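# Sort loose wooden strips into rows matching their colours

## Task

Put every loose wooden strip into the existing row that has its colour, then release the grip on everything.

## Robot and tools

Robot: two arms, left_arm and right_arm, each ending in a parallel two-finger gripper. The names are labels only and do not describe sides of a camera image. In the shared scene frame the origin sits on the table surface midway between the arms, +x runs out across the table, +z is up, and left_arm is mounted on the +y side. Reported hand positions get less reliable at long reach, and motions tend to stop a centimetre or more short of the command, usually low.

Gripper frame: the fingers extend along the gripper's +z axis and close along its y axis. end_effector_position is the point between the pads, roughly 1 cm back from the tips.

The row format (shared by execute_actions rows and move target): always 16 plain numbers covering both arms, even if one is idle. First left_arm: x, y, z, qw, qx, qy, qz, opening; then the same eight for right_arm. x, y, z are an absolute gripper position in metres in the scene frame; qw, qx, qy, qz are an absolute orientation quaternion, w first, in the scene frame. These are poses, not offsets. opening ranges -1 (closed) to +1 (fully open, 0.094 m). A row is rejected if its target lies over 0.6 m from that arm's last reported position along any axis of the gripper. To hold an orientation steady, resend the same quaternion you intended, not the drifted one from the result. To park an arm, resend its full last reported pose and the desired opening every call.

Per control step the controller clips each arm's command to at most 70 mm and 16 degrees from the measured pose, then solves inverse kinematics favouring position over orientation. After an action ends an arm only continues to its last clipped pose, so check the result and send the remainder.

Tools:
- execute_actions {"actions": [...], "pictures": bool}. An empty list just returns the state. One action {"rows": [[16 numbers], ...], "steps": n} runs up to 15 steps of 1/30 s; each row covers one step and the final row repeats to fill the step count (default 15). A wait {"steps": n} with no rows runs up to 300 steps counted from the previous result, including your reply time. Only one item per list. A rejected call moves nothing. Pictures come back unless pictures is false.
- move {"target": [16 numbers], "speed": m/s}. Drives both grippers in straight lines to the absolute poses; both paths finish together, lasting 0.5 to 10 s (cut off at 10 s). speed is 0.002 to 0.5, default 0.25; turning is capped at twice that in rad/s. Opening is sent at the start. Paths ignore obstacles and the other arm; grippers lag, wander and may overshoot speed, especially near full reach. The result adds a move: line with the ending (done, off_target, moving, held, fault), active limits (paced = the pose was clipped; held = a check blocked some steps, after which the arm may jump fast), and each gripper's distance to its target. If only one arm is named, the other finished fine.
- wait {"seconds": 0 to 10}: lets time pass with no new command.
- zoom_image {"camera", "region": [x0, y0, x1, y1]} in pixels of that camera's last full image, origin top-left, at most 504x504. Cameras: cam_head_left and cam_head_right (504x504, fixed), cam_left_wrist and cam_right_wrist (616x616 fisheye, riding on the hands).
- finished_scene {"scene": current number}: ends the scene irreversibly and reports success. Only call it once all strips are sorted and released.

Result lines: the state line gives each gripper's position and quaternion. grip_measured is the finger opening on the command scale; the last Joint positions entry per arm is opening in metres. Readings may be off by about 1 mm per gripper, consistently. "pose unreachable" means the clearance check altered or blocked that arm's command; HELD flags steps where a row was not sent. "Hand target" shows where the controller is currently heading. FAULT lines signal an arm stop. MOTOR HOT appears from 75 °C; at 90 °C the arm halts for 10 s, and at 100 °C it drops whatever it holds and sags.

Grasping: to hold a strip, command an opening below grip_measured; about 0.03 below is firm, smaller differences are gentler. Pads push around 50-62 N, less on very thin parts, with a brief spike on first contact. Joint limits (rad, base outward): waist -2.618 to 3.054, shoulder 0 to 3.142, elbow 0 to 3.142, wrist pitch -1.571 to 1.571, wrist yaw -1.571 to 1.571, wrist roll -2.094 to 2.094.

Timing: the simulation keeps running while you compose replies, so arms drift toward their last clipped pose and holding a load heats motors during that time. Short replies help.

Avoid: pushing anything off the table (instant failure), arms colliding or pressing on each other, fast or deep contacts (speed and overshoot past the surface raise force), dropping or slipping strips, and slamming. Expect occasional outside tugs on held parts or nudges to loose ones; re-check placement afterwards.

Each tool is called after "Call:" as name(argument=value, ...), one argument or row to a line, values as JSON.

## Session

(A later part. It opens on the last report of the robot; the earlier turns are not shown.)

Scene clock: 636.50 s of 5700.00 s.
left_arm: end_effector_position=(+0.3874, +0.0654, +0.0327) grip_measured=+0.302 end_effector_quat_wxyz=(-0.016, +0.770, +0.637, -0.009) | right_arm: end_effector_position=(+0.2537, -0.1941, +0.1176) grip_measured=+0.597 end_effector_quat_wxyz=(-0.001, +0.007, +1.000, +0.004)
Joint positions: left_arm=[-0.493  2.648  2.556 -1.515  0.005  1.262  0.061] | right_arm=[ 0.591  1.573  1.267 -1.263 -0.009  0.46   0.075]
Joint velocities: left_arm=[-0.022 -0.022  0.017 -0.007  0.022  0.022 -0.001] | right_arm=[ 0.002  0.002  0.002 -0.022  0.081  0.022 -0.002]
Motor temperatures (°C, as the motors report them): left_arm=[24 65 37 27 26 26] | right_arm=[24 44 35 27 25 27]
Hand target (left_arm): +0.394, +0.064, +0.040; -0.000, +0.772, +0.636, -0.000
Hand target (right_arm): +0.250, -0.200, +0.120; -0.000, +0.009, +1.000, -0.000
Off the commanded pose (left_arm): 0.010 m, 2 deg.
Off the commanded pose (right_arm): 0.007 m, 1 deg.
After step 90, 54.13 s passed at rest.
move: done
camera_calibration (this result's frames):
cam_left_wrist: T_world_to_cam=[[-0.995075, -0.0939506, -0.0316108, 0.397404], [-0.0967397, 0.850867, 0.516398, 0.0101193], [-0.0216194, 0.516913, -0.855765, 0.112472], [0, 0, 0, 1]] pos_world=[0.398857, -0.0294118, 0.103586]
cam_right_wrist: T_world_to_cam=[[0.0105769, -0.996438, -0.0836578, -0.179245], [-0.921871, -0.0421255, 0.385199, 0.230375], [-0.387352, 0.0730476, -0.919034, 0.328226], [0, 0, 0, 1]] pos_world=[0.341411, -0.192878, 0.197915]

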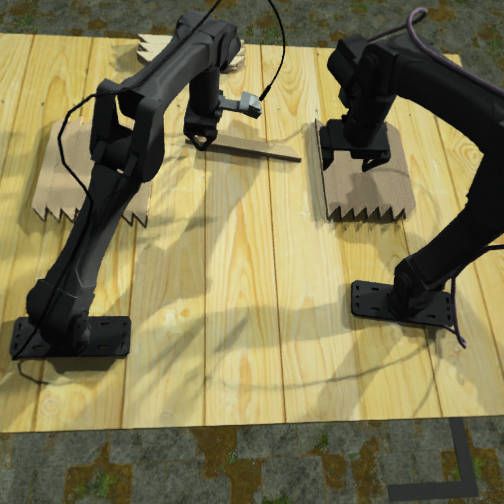

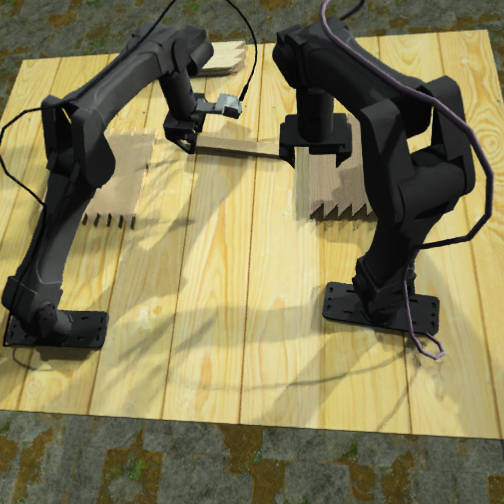

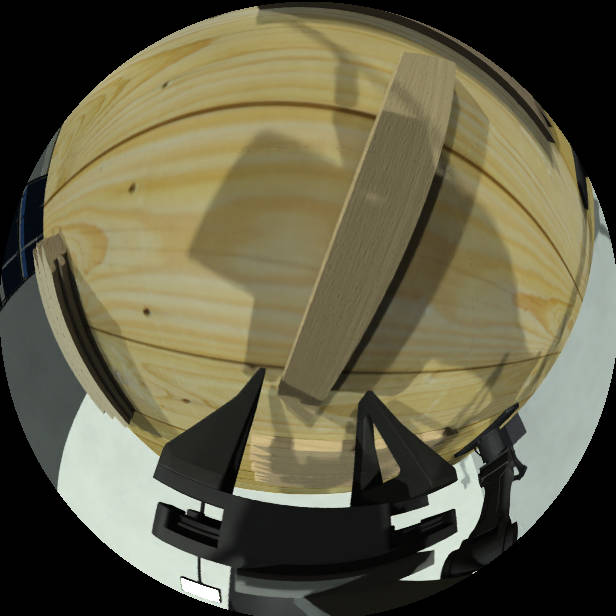

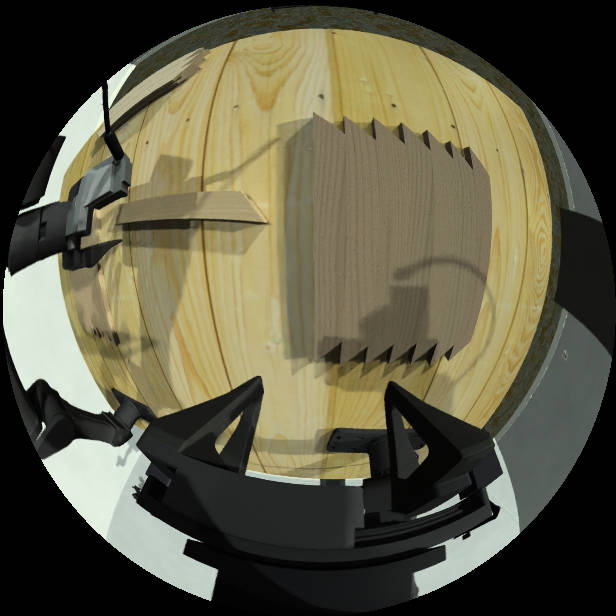

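Call:
zoom_image(
  camera="cam_left_wrist",
  region=[230,280,430,480],
)

Region (230, 280, 430, 480) of cam_left_wrist's 616x616 image, scaled by 2.520, with more detail than that image has.

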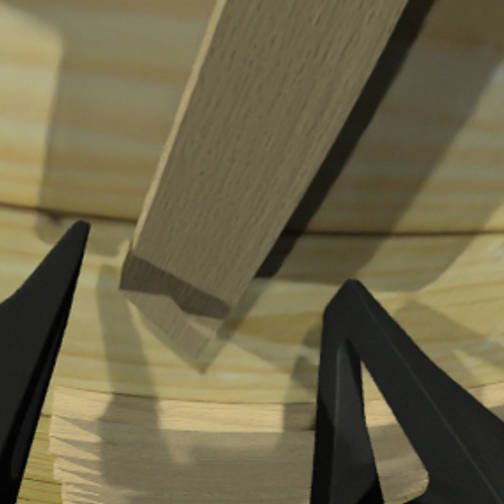

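Call:
move(
  target=[0.390,0.064,0.015,0,0.772,0.636,0,0.3,0.25,-0.20,0.12,0,0.009,1,0,0.6],
  speed=0.06,
)

Scene clock: 660.53 s of 5700.00 s.
left_arm: end_effector_position=(+0.3864, +0.0661, +0.0217) grip_measured=+0.301 end_effector_quat_wxyz=(-0.008, +0.771, +0.637, -0.006) | right_arm: end_effector_position=(+0.2537, -0.1941, +0.1176) grip_measured=+0.597 end_effector_quat_wxyz=(-0.001, +0.007, +1.000, +0.004)
Joint positions: left_arm=[-0.493  2.588  2.398 -1.4    0.005  1.263  0.061] | right_arm=[ 0.591  1.573  1.267 -1.263 -0.009  0.46   0.075]
Joint velocities: left_arm=[-0.002 -0.017 -0.027  0.037  0.022 -0.007  0.001] | right_arm=[-0.007 -0.022 -0.012 -0.022  0.022 -0.037  0.001]
Motor temperatures (°C, as the motors report them): left_arm=[24 69 36 27 26 26] | right_arm=[24 44 35 27 25 27]
Hand target (left_arm): +0.390, +0.064, +0.015; -0.001, +0.772, +0.636, -0.000
Hand target (right_arm): +0.250, -0.200, +0.120; -0.000, +0.009, +1.000, -0.000
Off the commanded pose (left_arm): 0.008 m, 1 deg.
Off the commanded pose (right_arm): 0.007 m, 1 deg.
After step 90, 20.33 s passed at rest.
move: done
camera_calibration (this result's frames):
cam_left_wrist: T_world_to_cam=[[-0.994583, -0.0930853, -0.046267, 0.396212], [-0.103658, 0.854851, 0.508414, 0.0177182], [-0.00777444, 0.510455, -0.859869, 0.0978202], [0, 0, 0, 1]] pos_world=[0.396663, -0.0281978, 0.0934359]
cam_right_wrist: T_world_to_cam=[[0.0105769, -0.996438, -0.0836578, -0.179245], [-0.921871, -0.0421255, 0.385199, 0.230375], [-0.387352, 0.0730476, -0.919034, 0.328226], [0, 0, 0, 1]] pos_world=[0.341411, -0.192878, 0.197915]

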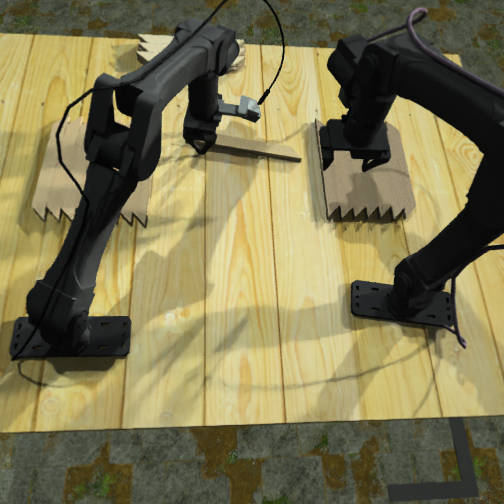

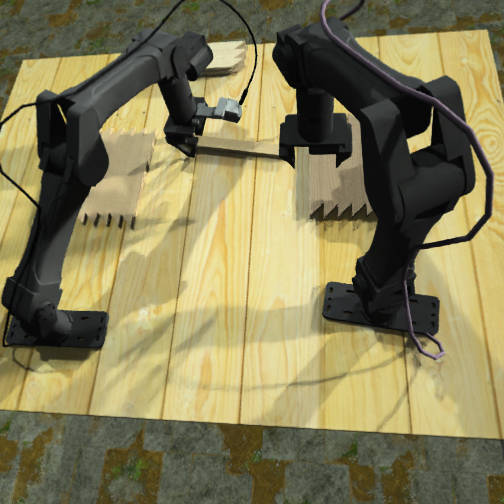

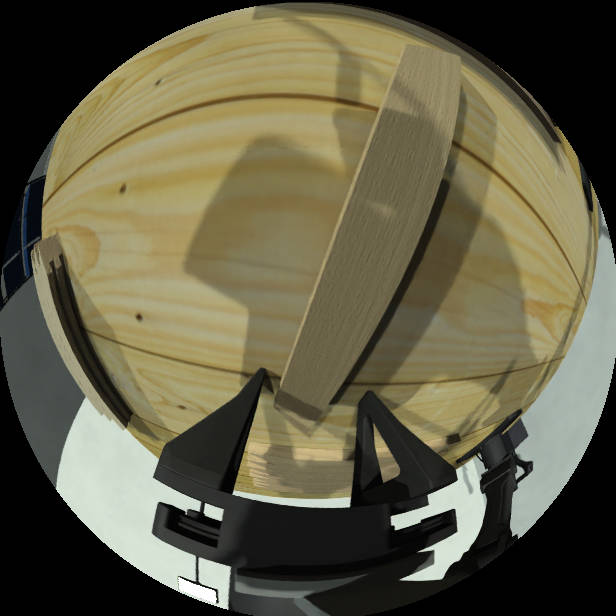

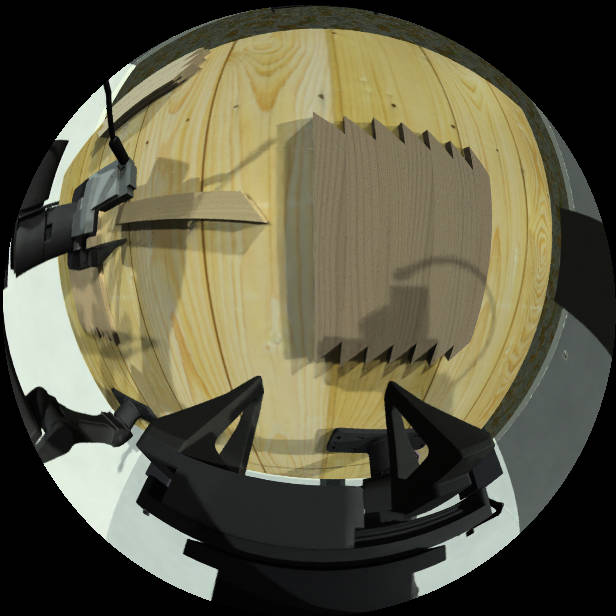

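Call:
move(
  target=[0.390,0.064,0.009,0,0.772,0.636,0,0.3,0.25,-0.20,0.12,0,0.009,1,0,0.6],
  speed=0.04,
)

Call:
move(
  target=[0.390,0.064,0.011,0,0.772,0.636,0,-0.475,0.25,-0.20,0.12,0,0.009,1,0,0.6],
  speed=0.04,
)

Scene clock: 666.90 s of 5700.00 s.
left_arm: end_effector_position=(+0.3863, +0.0662, +0.0211) grip_measured=+0.301 end_effector_quat_wxyz=(-0.005, +0.771, +0.637, -0.004) | right_arm: end_effector_position=(+0.2537, -0.1941, +0.1176) grip_measured=+0.597 end_effector_quat_wxyz=(-0.001, +0.007, +1.000, +0.004)
Joint positions: left_arm=[-0.493  2.574  2.369 -1.378  0.005  1.263  0.061] | right_arm=[ 0.591  1.573  1.267 -1.263 -0.009  0.46   0.075]
Joint velocities: left_arm=[-0.022 -0.012 -0.002  0.022  0.037 -0.066  0.001] | right_arm=[ 0.012 -0.007 -0.007 -0.022  0.051 -0.051 -0.   ]
Motor temperatures (°C, as the motors report them): left_arm=[24 68 35 27 26 26] | right_arm=[24 44 35 27 25 27]
Hand target (left_arm): +0.390, +0.064, +0.009; -0.001, +0.772, +0.636, -0.000
Hand target (right_arm): +0.250, -0.200, +0.120; -0.000, +0.009, +1.000, -0.000
Off the commanded pose (left_arm): 0.013 m, 1 deg.
Off the commanded pose (right_arm): 0.007 m, 1 deg.
After step 90, 2.67 s passed at rest.
move: off_target (left_arm)
camera_calibration (this result's frames):
cam_left_wrist: T_world_to_cam=[[-0.994286, -0.0932461, -0.0519635, 0.396104], [-0.106716, 0.856511, 0.504976, 0.0191215], [-0.00257976, 0.507636, -0.861568, 0.0954721], [0, 0, 0, 1]] pos_world=[0.396128, -0.0279077, 0.0931827]
cam_right_wrist: T_world_to_cam=[[0.0105769, -0.996438, -0.0836578, -0.179245], [-0.921871, -0.0421255, 0.385199, 0.230375], [-0.387352, 0.0730476, -0.919034, 0.328226], [0, 0, 0, 1]] pos_world=[0.341411, -0.192878, 0.197915]

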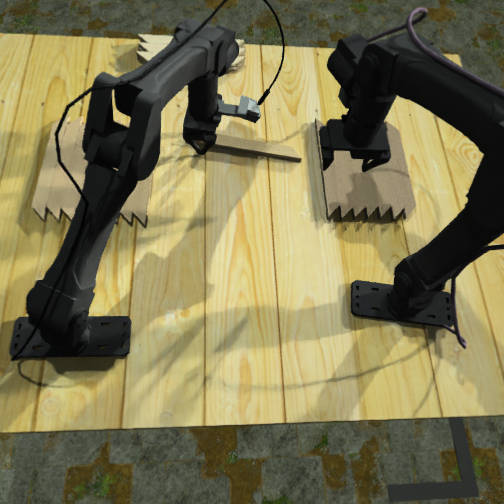

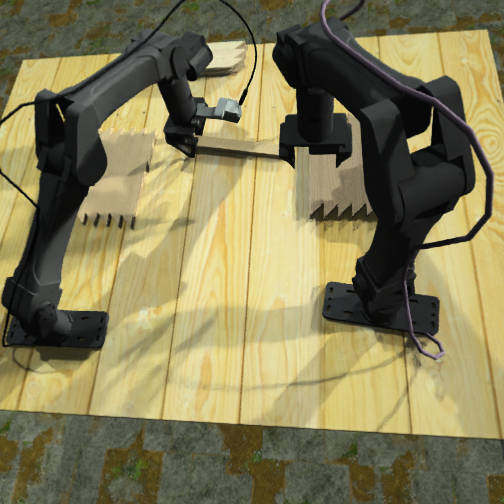

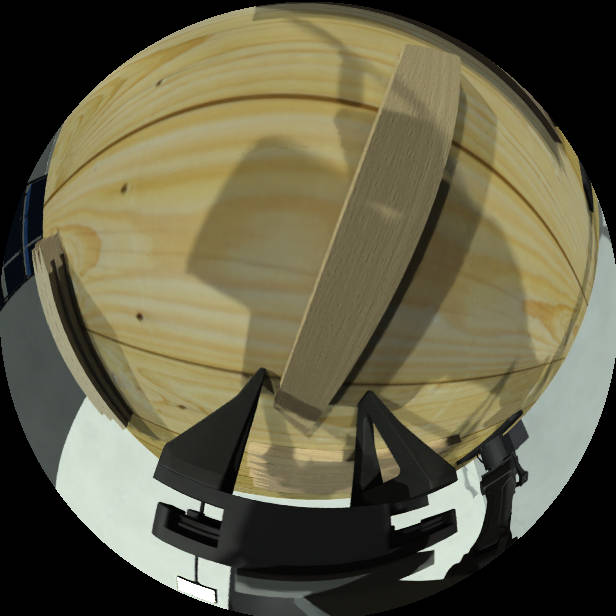

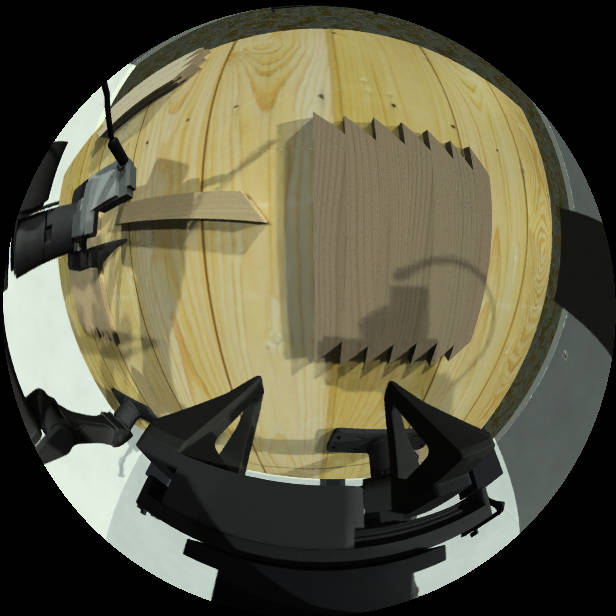

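Scene clock: 667.60 s of 5700.00 s.
left_arm: end_effector_position=(+0.3893, +0.0652, +0.0207) grip_measured=-0.439 end_effector_quat_wxyz=(+0.000, +0.771, +0.637, -0.000) | right_arm: end_effector_position=(+0.2537, -0.1941, +0.1176) grip_measured=+0.597 end_effector_quat_wxyz=(-0.001, +0.007, +1.000, +0.004)
Joint positions: left_arm=[-0.493  2.573  2.367 -1.364  0.001  1.263  0.026] | right_arm=[ 0.591  1.573  1.267 -1.263 -0.009  0.46   0.075]
Joint velocities: left_arm=[ 0.002  0.002 -0.012 -0.007 -0.022  0.007 -0.001] | right_arm=[ 0.007  0.002 -0.002 -0.066  0.037  0.037  0.   ]
Motor temperatures (°C, as the motors report them): left_arm=[24 68 35 27 26 26] | right_arm=[24 44 35 27 25 27]
Hand target (left_arm): +0.390, +0.064, +0.011; -0.000, +0.772, +0.636, -0.000
Hand target (right_arm): +0.250, -0.200, +0.120; -0.000, +0.009, +1.000, -0.000
Off the commanded pose (left_arm): 0.010 m, 0 deg.
Off the commanded pose (right_arm): 0.007 m, 1 deg.
move: done
camera_calibration (this result's frames):
cam_left_wrist: T_world_to_cam=[[-0.99355, -0.0933986, -0.0643098, 0.398969], [-0.113087, 0.858015, 0.50102, 0.0228712], [0.00838422, 0.505061, -0.863043, 0.0916058], [0, 0, 0, 1]] pos_world=[0.398214, -0.0286272, 0.0932585]
cam_right_wrist: T_world_to_cam=[[0.0105769, -0.996438, -0.0836578, -0.179245], [-0.921871, -0.0421255, 0.385199, 0.230375], [-0.387352, 0.0730476, -0.919034, 0.328226], [0, 0, 0, 1]] pos_world=[0.341411, -0.192878, 0.197915]

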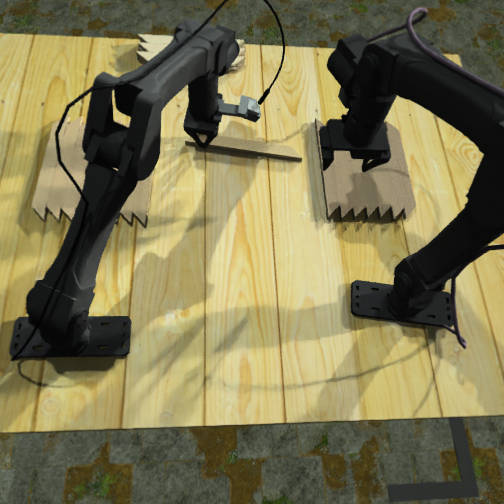

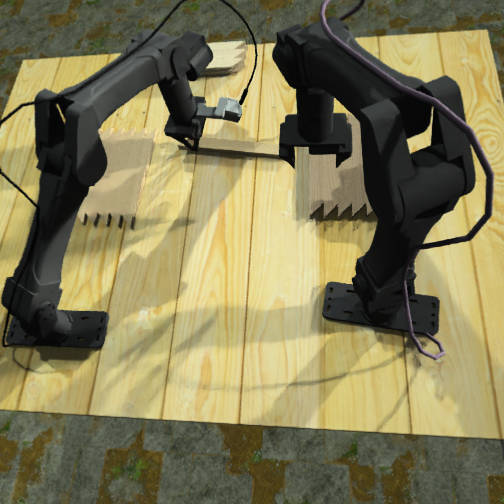

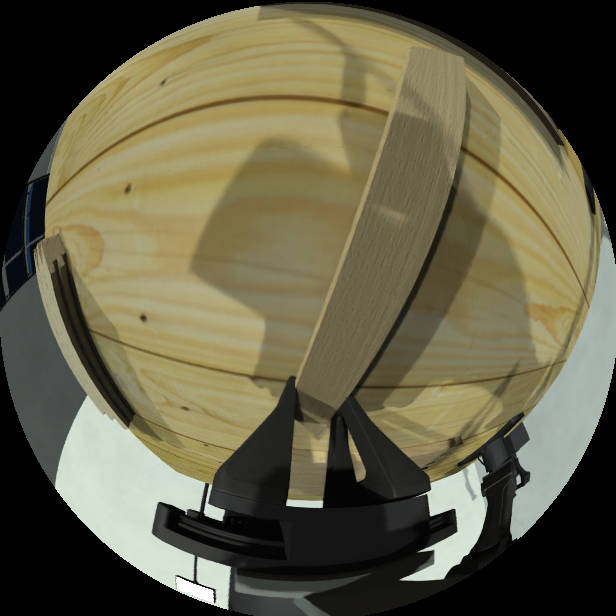

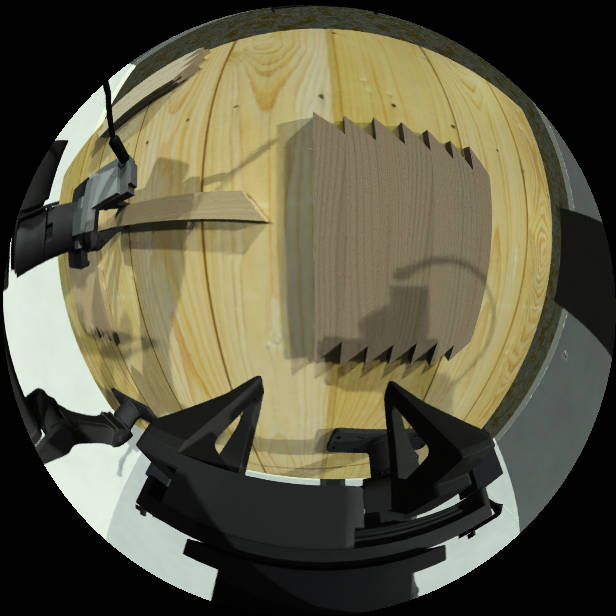

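Call:
move(
  target=[0.380,0.068,0.07,0,0.772,0.636,0,-0.475,0.25,-0.20,0.12,0,0.009,1,0,0.6],
  speed=0.12,
)

Call:
move(
  target=[0.229,0.143,0.085,0,0.039,0.999,0,-0.475,0.25,-0.20,0.12,0,0.009,1,0,0.6],
  speed=0.25,
)

Scene clock: 689.53 s of 5700.00 s.
left_arm: end_effector_position=(+0.3769, +0.0721, +0.0504) grip_measured=-0.439 end_effector_quat_wxyz=(-0.018, +0.771, +0.637, -0.007) | right_arm: end_effector_position=(+0.2537, -0.1941, +0.1176) grip_measured=+0.597 end_effector_quat_wxyz=(-0.001, +0.007, +1.000, +0.004)
Joint positions: left_arm=[-0.493  2.556  2.451 -1.504  0.001  1.263  0.026] | right_arm=[ 0.591  1.573  1.267 -1.263 -0.009  0.46   0.075]
Joint velocities: left_arm=[ 0.002 -0.012 -0.017 -0.095  0.007  0.007  0.   ] | right_arm=[ 0.002 -0.012  0.012 -0.037  0.007  0.022 -0.001]
Motor temperatures (°C, as the motors report them): left_arm=[24 67 34 27 26 26] | right_arm=[24 44 35 27 25 27]
Hand target (left_arm): +0.379, +0.069, +0.070; +0.001, +0.772, +0.636, +0.000
Hand target (right_arm): +0.250, -0.200, +0.120; -0.000, +0.009, +1.000, -0.000
Off the commanded pose (left_arm): 0.020 m, 2 deg.
Off the commanded pose (right_arm): 0.007 m, 1 deg.
After step 90, 17.87 s passed at rest.
move: off_target (left_arm)
camera_calibration (this result's frames):
cam_left_wrist: T_world_to_cam=[[-0.995171, -0.092491, -0.0328691, 0.388088], [-0.0960497, 0.848552, 0.52032, -0.00597586], [-0.0202338, 0.520965, -0.853338, 0.122991], [0, 0, 0, 1]] pos_world=[0.388129, -0.0231087, 0.120819]
cam_right_wrist: T_world_to_cam=[[0.0105769, -0.996438, -0.0836578, -0.179245], [-0.921871, -0.0421255, 0.385199, 0.230375], [-0.387352, 0.0730476, -0.919034, 0.328226], [0, 0, 0, 1]] pos_world=[0.341411, -0.192878, 0.197915]

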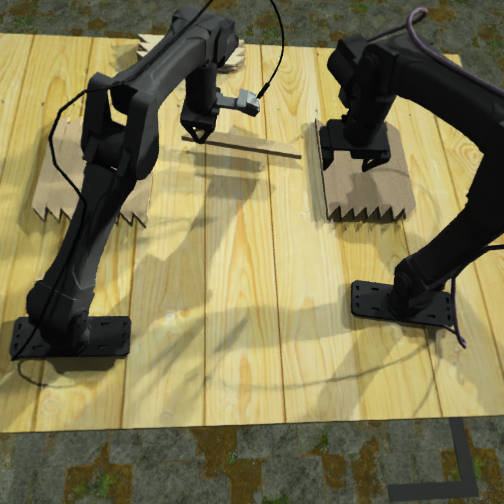

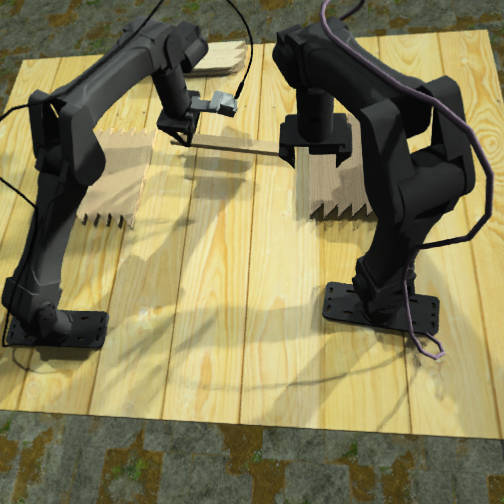

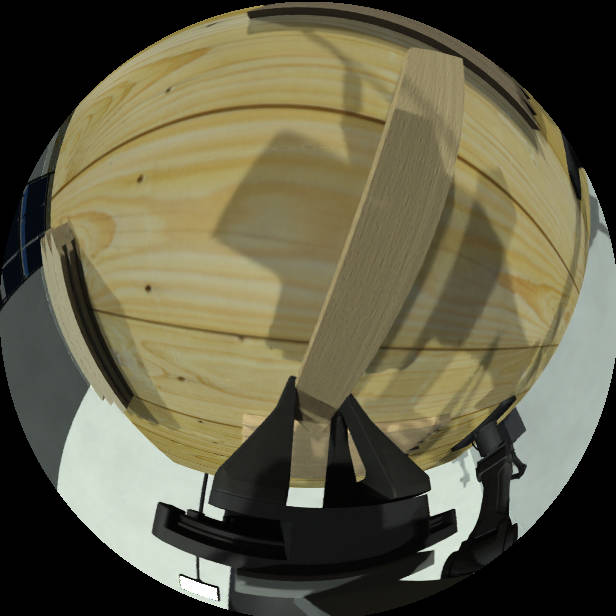

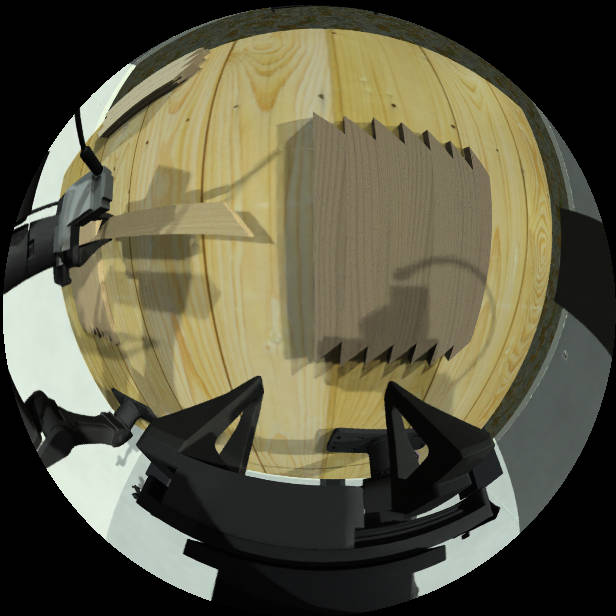

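Scene clock: 693.47 s of 5700.00 s.
left_arm: end_effector_position=(+0.2296, +0.1519, +0.0761) grip_measured=-0.440 end_effector_quat_wxyz=(-0.021, +0.034, +0.999, +0.010) | right_arm: end_effector_position=(+0.2537, -0.1941, +0.1176) grip_measured=+0.597 end_effector_quat_wxyz=(-0.001, +0.007, +1.000, +0.004)
Joint positions: left_arm=[-0.493  1.791  1.343 -1.169  0.001 -0.429  0.026] | right_arm=[ 0.591  1.573  1.267 -1.263 -0.009  0.46   0.075]
Joint velocities: left_arm=[-0.022 -0.012 -0.027 -0.007  0.037 -0.11  -0.   ] | right_arm=[-0.012  0.002 -0.007  0.037 -0.007  0.007  0.   ]
Motor temperatures (°C, as the motors report them): left_arm=[24 67 34 27 26 26] | right_arm=[24 44 35 27 25 27]
Hand target (left_arm): +0.231, +0.145, +0.084; -0.001, +0.039, +0.999, +0.000
Hand target (right_arm): +0.250, -0.200, +0.120; -0.000, +0.009, +1.000, -0.000
Off the commanded pose (left_arm): 0.013 m, 3 deg.
Off the commanded pose (right_arm): 0.007 m, 1 deg.
move: off_target (left_arm)
camera_calibration (this result's frames):
cam_left_wrist: T_world_to_cam=[[0.209763, -0.973226, -0.0939711, 0.111509], [-0.8163, -0.227217, 0.531061, 0.226769], [-0.538195, -0.0346882, -0.842106, 0.302845], [0, 0, 0, 1]] pos_world=[0.32471, 0.170554, 0.145078]
cam_right_wrist: T_world_to_cam=[[0.0105769, -0.996438, -0.0836578, -0.179245], [-0.921871, -0.0421255, 0.385199, 0.230375], [-0.387352, 0.0730476, -0.919034, 0.328226], [0, 0, 0, 1]] pos_world=[0.341411, -0.192878, 0.197915]

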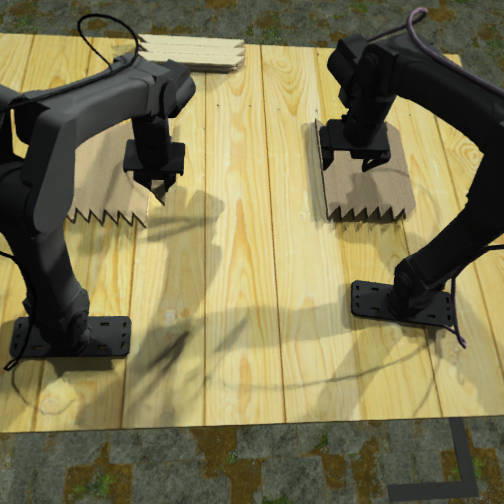

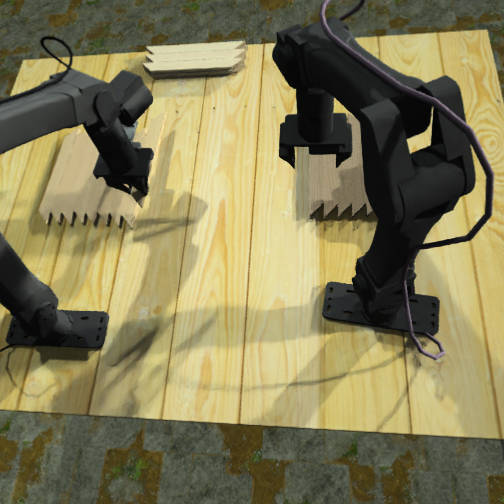

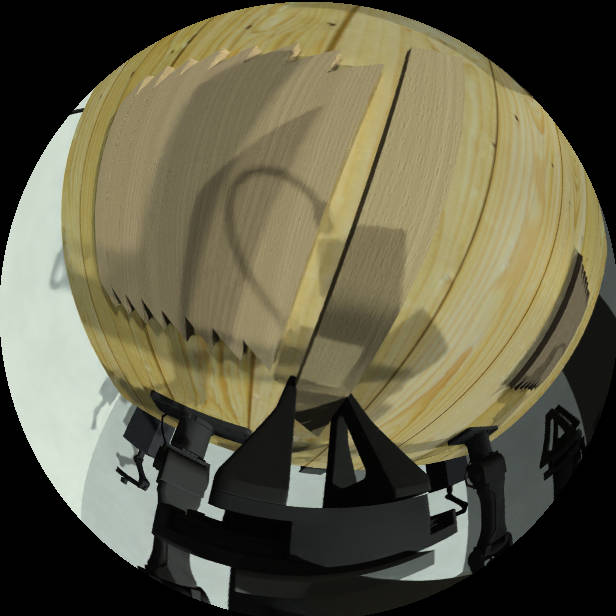

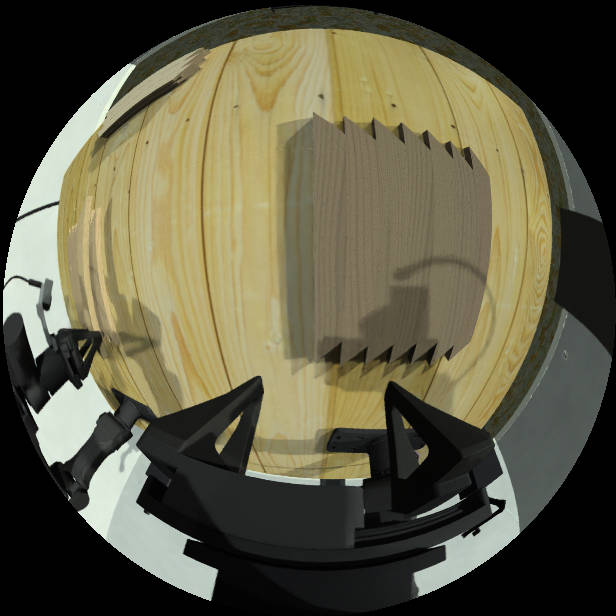

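Call:
move(
  target=[0.229,0.132,0.04,0,0.039,0.999,0,-0.475,0.25,-0.20,0.12,0,0.009,1,0,0.6],
  speed=0.1,
)

Scene clock: 699.73 s of 5700.00 s.
left_arm: end_effector_position=(+0.2274, +0.1361, +0.0411) grip_measured=-0.440 end_effector_quat_wxyz=(-0.007, +0.037, +0.999, +0.003) | right_arm: end_effector_position=(+0.2537, -0.1941, +0.1176) grip_measured=+0.597 end_effector_quat_wxyz=(-0.001, +0.007, +1.000, +0.004)
Joint positions: left_arm=[-0.54   1.82   1.237 -1.003  0.001 -0.471  0.026] | right_arm=[ 0.591  1.573  1.267 -1.263 -0.009  0.46   0.075]
Joint velocities: left_arm=[ 0.002  0.007 -0.007  0.037  0.022 -0.11  -0.   ] | right_arm=[-0.002 -0.007  0.012  0.051  0.007 -0.007 -0.   ]
Motor temperatures (°C, as the motors report them): left_arm=[24 65 34 27 26 26] | right_arm=[24 44 35 27 25 27]
Hand target (left_arm): +0.229, +0.131, +0.040; +0.000, +0.039, +0.999, -0.000
Hand target (right_arm): +0.250, -0.200, +0.120; -0.000, +0.009, +1.000, -0.000
Off the commanded pose (left_arm): 0.005 m, 1 deg.
Off the commanded pose (right_arm): 0.007 m, 1 deg.
After step 90, 2.27 s passed at rest.
move: done
camera_calibration (this result's frames):
cam_left_wrist: T_world_to_cam=[[0.206802, -0.975511, -0.0749072, 0.0935669], [-0.831434, -0.215581, 0.512096, 0.24254], [-0.515703, -0.043622, -0.855656, 0.268248], [0, 0, 0, 1]] pos_world=[0.320643, 0.155264, 0.112332]
cam_right_wrist: T_world_to_cam=[[0.0105769, -0.996438, -0.0836578, -0.179245], [-0.921871, -0.0421255, 0.385199, 0.230375], [-0.387352, 0.0730476, -0.919034, 0.328226], [0, 0, 0, 1]] pos_world=[0.341411, -0.192878, 0.197915]

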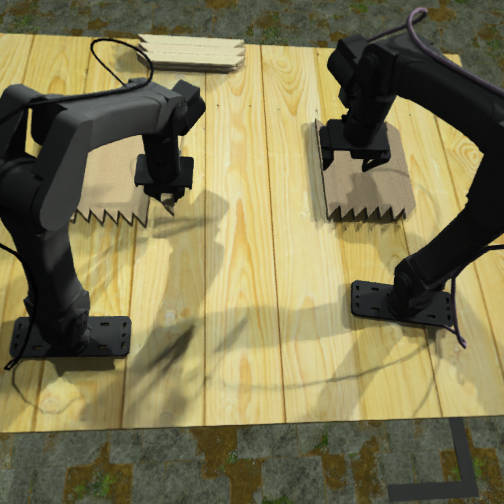

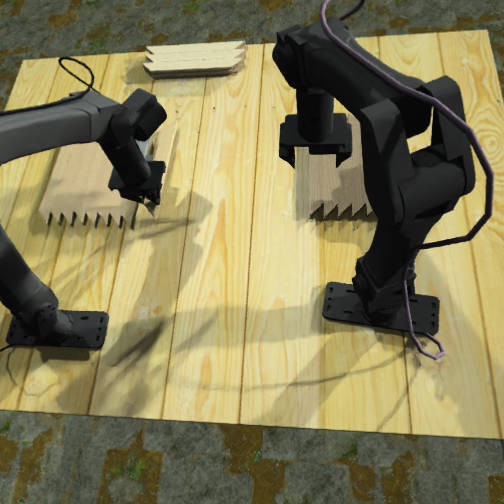

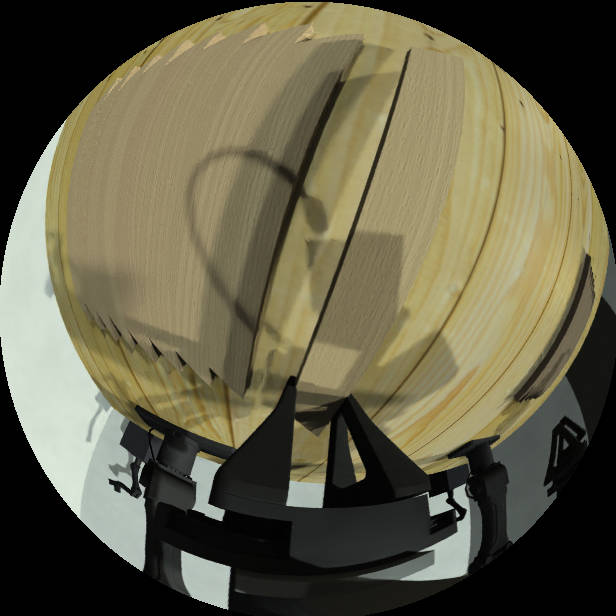

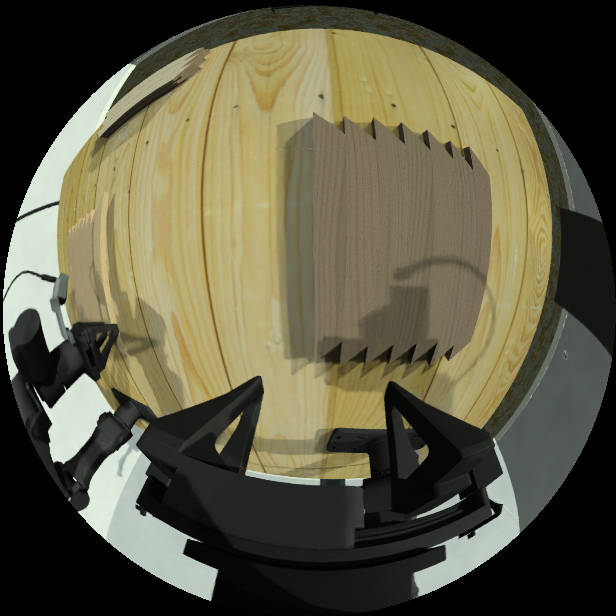

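Call:
move(
  target=[0.229,0.134,0.015,0,0.039,0.999,0,-0.475,0.25,-0.20,0.12,0,0.009,1,0,0.6],
  speed=0.06,
)

Scene clock: 714.17 s of 5700.00 s.
left_arm: end_effector_position=(+0.2302, +0.1344, +0.0194) grip_measured=-0.440 end_effector_quat_wxyz=(+0.001, +0.036, +0.999, -0.001) | right_arm: end_effector_position=(+0.2537, -0.1941, +0.1176) grip_measured=+0.597 end_effector_quat_wxyz=(-0.001, +0.007, +1.000, +0.004)
Joint positions: left_arm=[-0.54   1.846  1.178 -0.899  0.001 -0.472  0.026] | right_arm=[ 0.591  1.573  1.267 -1.263 -0.009  0.46   0.075]
Joint velocities: left_arm=[-0.007 -0.012  0.017 -0.022  0.022  0.007 -0.001] | right_arm=[ 0.002  0.012 -0.002 -0.022 -0.007  0.095  0.001]
Motor temperatures (°C, as the motors report them): left_arm=[24 60 34 27 26 26] | right_arm=[24 44 35 27 25 27]
Hand target (left_arm): +0.229, +0.134, +0.015; +0.000, +0.039, +0.999, +0.000
Hand target (right_arm): +0.250, -0.200, +0.120; -0.000, +0.009, +1.000, -0.000
Off the commanded pose (left_arm): 0.005 m, 0 deg.
Off the commanded pose (right_arm): 0.007 m, 1 deg.
After step 90, 10.50 s passed at rest.
move: done
camera_calibration (this result's frames):
cam_left_wrist: T_world_to_cam=[[0.208663, -0.976028, -0.0618866, 0.0890964], [-0.839536, -0.211222, 0.500565, 0.257113], [-0.501637, -0.0524933, -0.863484, 0.249172], [0, 0, 0, 1]] pos_world=[0.322258, 0.154348, 0.0919687]
cam_right_wrist: T_world_to_cam=[[0.0105769, -0.996438, -0.0836578, -0.179245], [-0.921871, -0.0421255, 0.385199, 0.230375], [-0.387352, 0.0730476, -0.919034, 0.328226], [0, 0, 0, 1]] pos_world=[0.341411, -0.192878, 0.197915]

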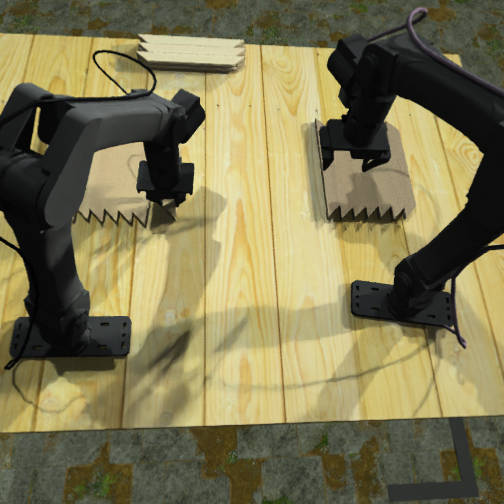

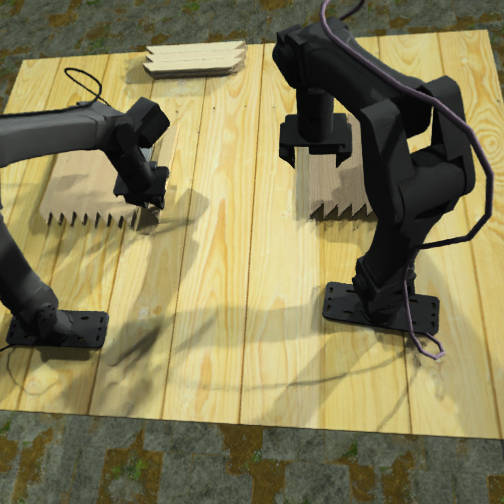

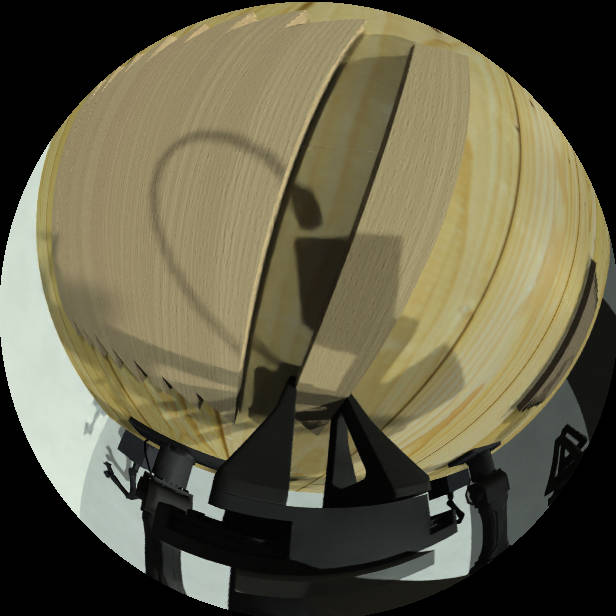

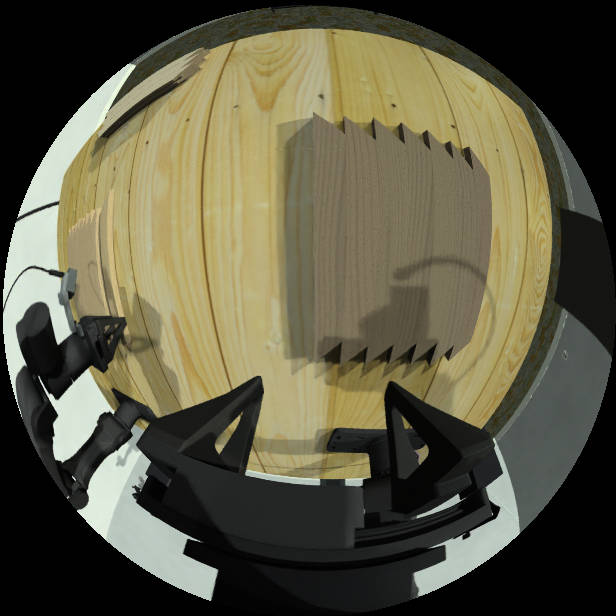

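Call:
zoom_image(
  camera="cam_head_left",
  region=[60,170,220,260],
)

Call:
zoom_image(
  camera="cam_left_wrist",
  region=[200,340,400,480],
)

Region (60, 170, 220, 260) of cam_head_left's 504x504 image, scaled by 3.150, with more detail than that image has; it fills the top 284 rows of this view, and the rest is white.

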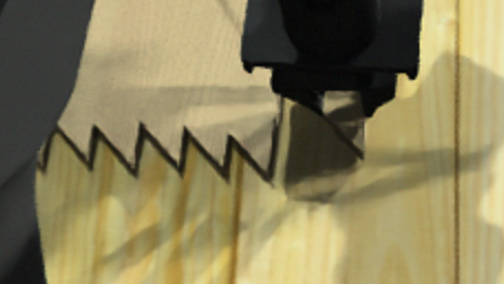

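Region (200, 340, 400, 480) of cam_left_wrist's 616x616 image, scaled by 2.520, with more detail than that image has; it fills the top 353 rows of this view, and the rest is white.

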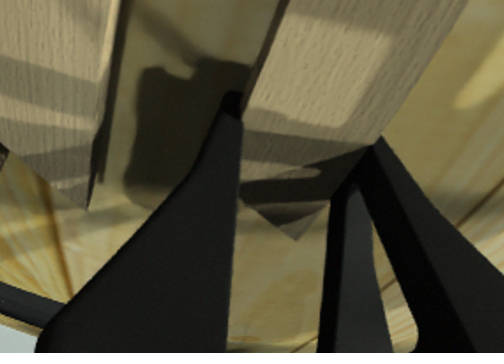

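Call:
move(
  target=[0.212,0.134,0.026,0,0.039,0.999,0,-0.475,0.25,-0.20,0.12,0,0.009,1,0,0.6],
  speed=0.05,
)

Scene clock: 742.17 s of 5700.00 s.
left_arm: end_effector_position=(+0.2186, +0.1345, +0.0200) grip_measured=-0.440 end_effector_quat_wxyz=(+0.000, +0.036, +0.999, -0.001) | right_arm: end_effector_position=(+0.2537, -0.1941, +0.1176) grip_measured=+0.597 end_effector_quat_wxyz=(-0.001, +0.007, +1.000, +0.004)
Joint positions: left_arm=[-0.559  1.812  1.136 -0.894  0.001 -0.491  0.026] | right_arm=[ 0.591  1.573  1.267 -1.263 -0.009  0.46   0.075]
Joint velocities: left_arm=[-0.007 -0.007 -0.017  0.022  0.022  0.007 -0.001] | right_arm=[-0.002  0.002 -0.007 -0.007 -0.095 -0.066 -0.   ]
Motor temperatures (°C, as the motors report them): left_arm=[24 56 34 27 26 26] | right_arm=[24 44 34 27 25 27]
Hand target (left_arm): +0.212, +0.134, +0.026; +0.000, +0.039, +0.999, -0.000
Hand target (right_arm): +0.250, -0.200, +0.120; -0.000, +0.009, +1.000, -0.000
Off the commanded pose (left_arm): 0.009 m, 0 deg.
Off the commanded pose (right_arm): 0.007 m, 1 deg.
After step 90, 24.27 s passed at rest.
move: done
camera_calibration (this result's frames):
cam_left_wrist: T_world_to_cam=[[0.208559, -0.975966, -0.0631877, 0.091651], [-0.838703, -0.211712, 0.501753, 0.246939], [-0.503071, -0.0516493, -0.8627, 0.244091], [0, 0, 0, 1]] pos_world=[0.310789, 0.154335, 0.0924662]
cam_right_wrist: T_world_to_cam=[[0.0105769, -0.996438, -0.0836578, -0.179245], [-0.921871, -0.0421255, 0.385199, 0.230375], [-0.387352, 0.0730476, -0.919034, 0.328226], [0, 0, 0, 1]] pos_world=[0.341411, -0.192878, 0.197915]

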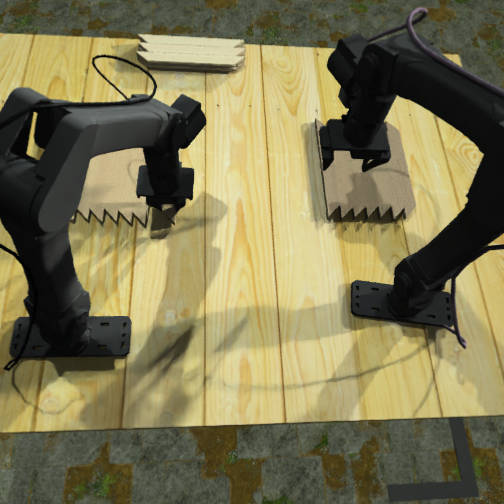

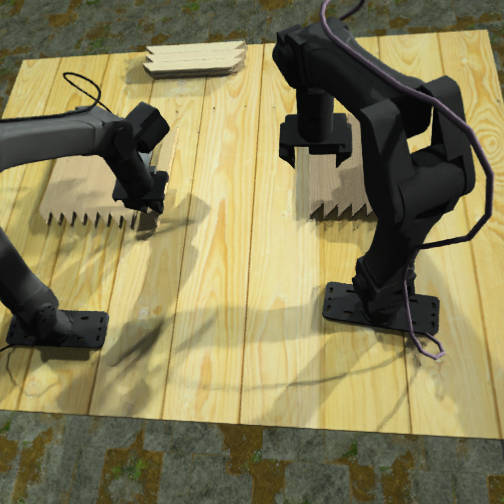

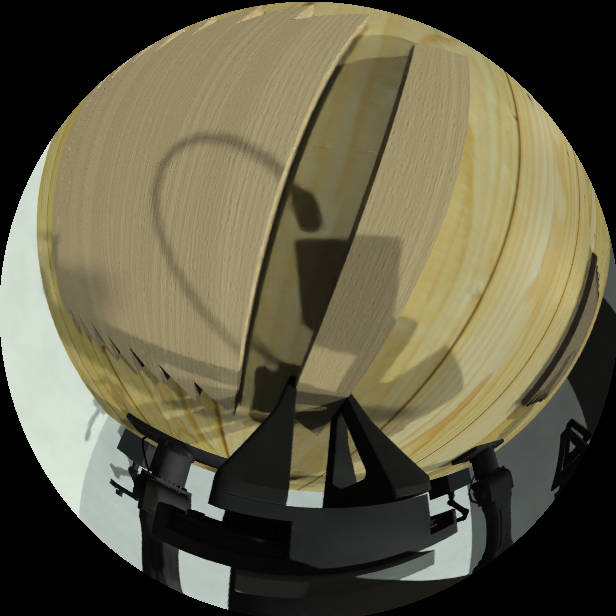

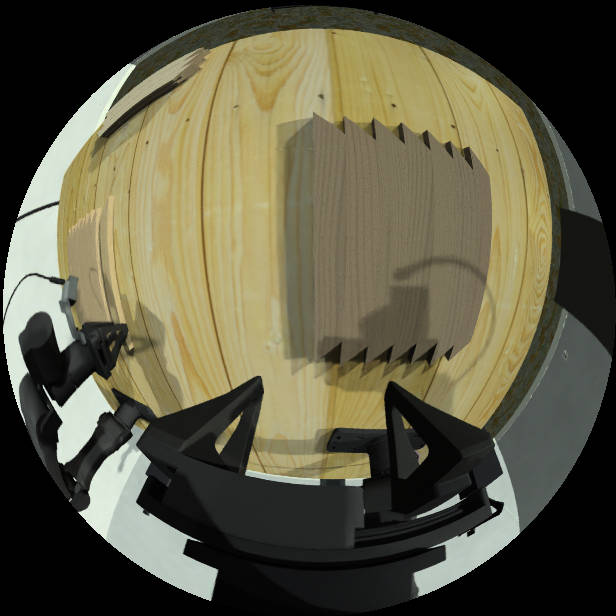

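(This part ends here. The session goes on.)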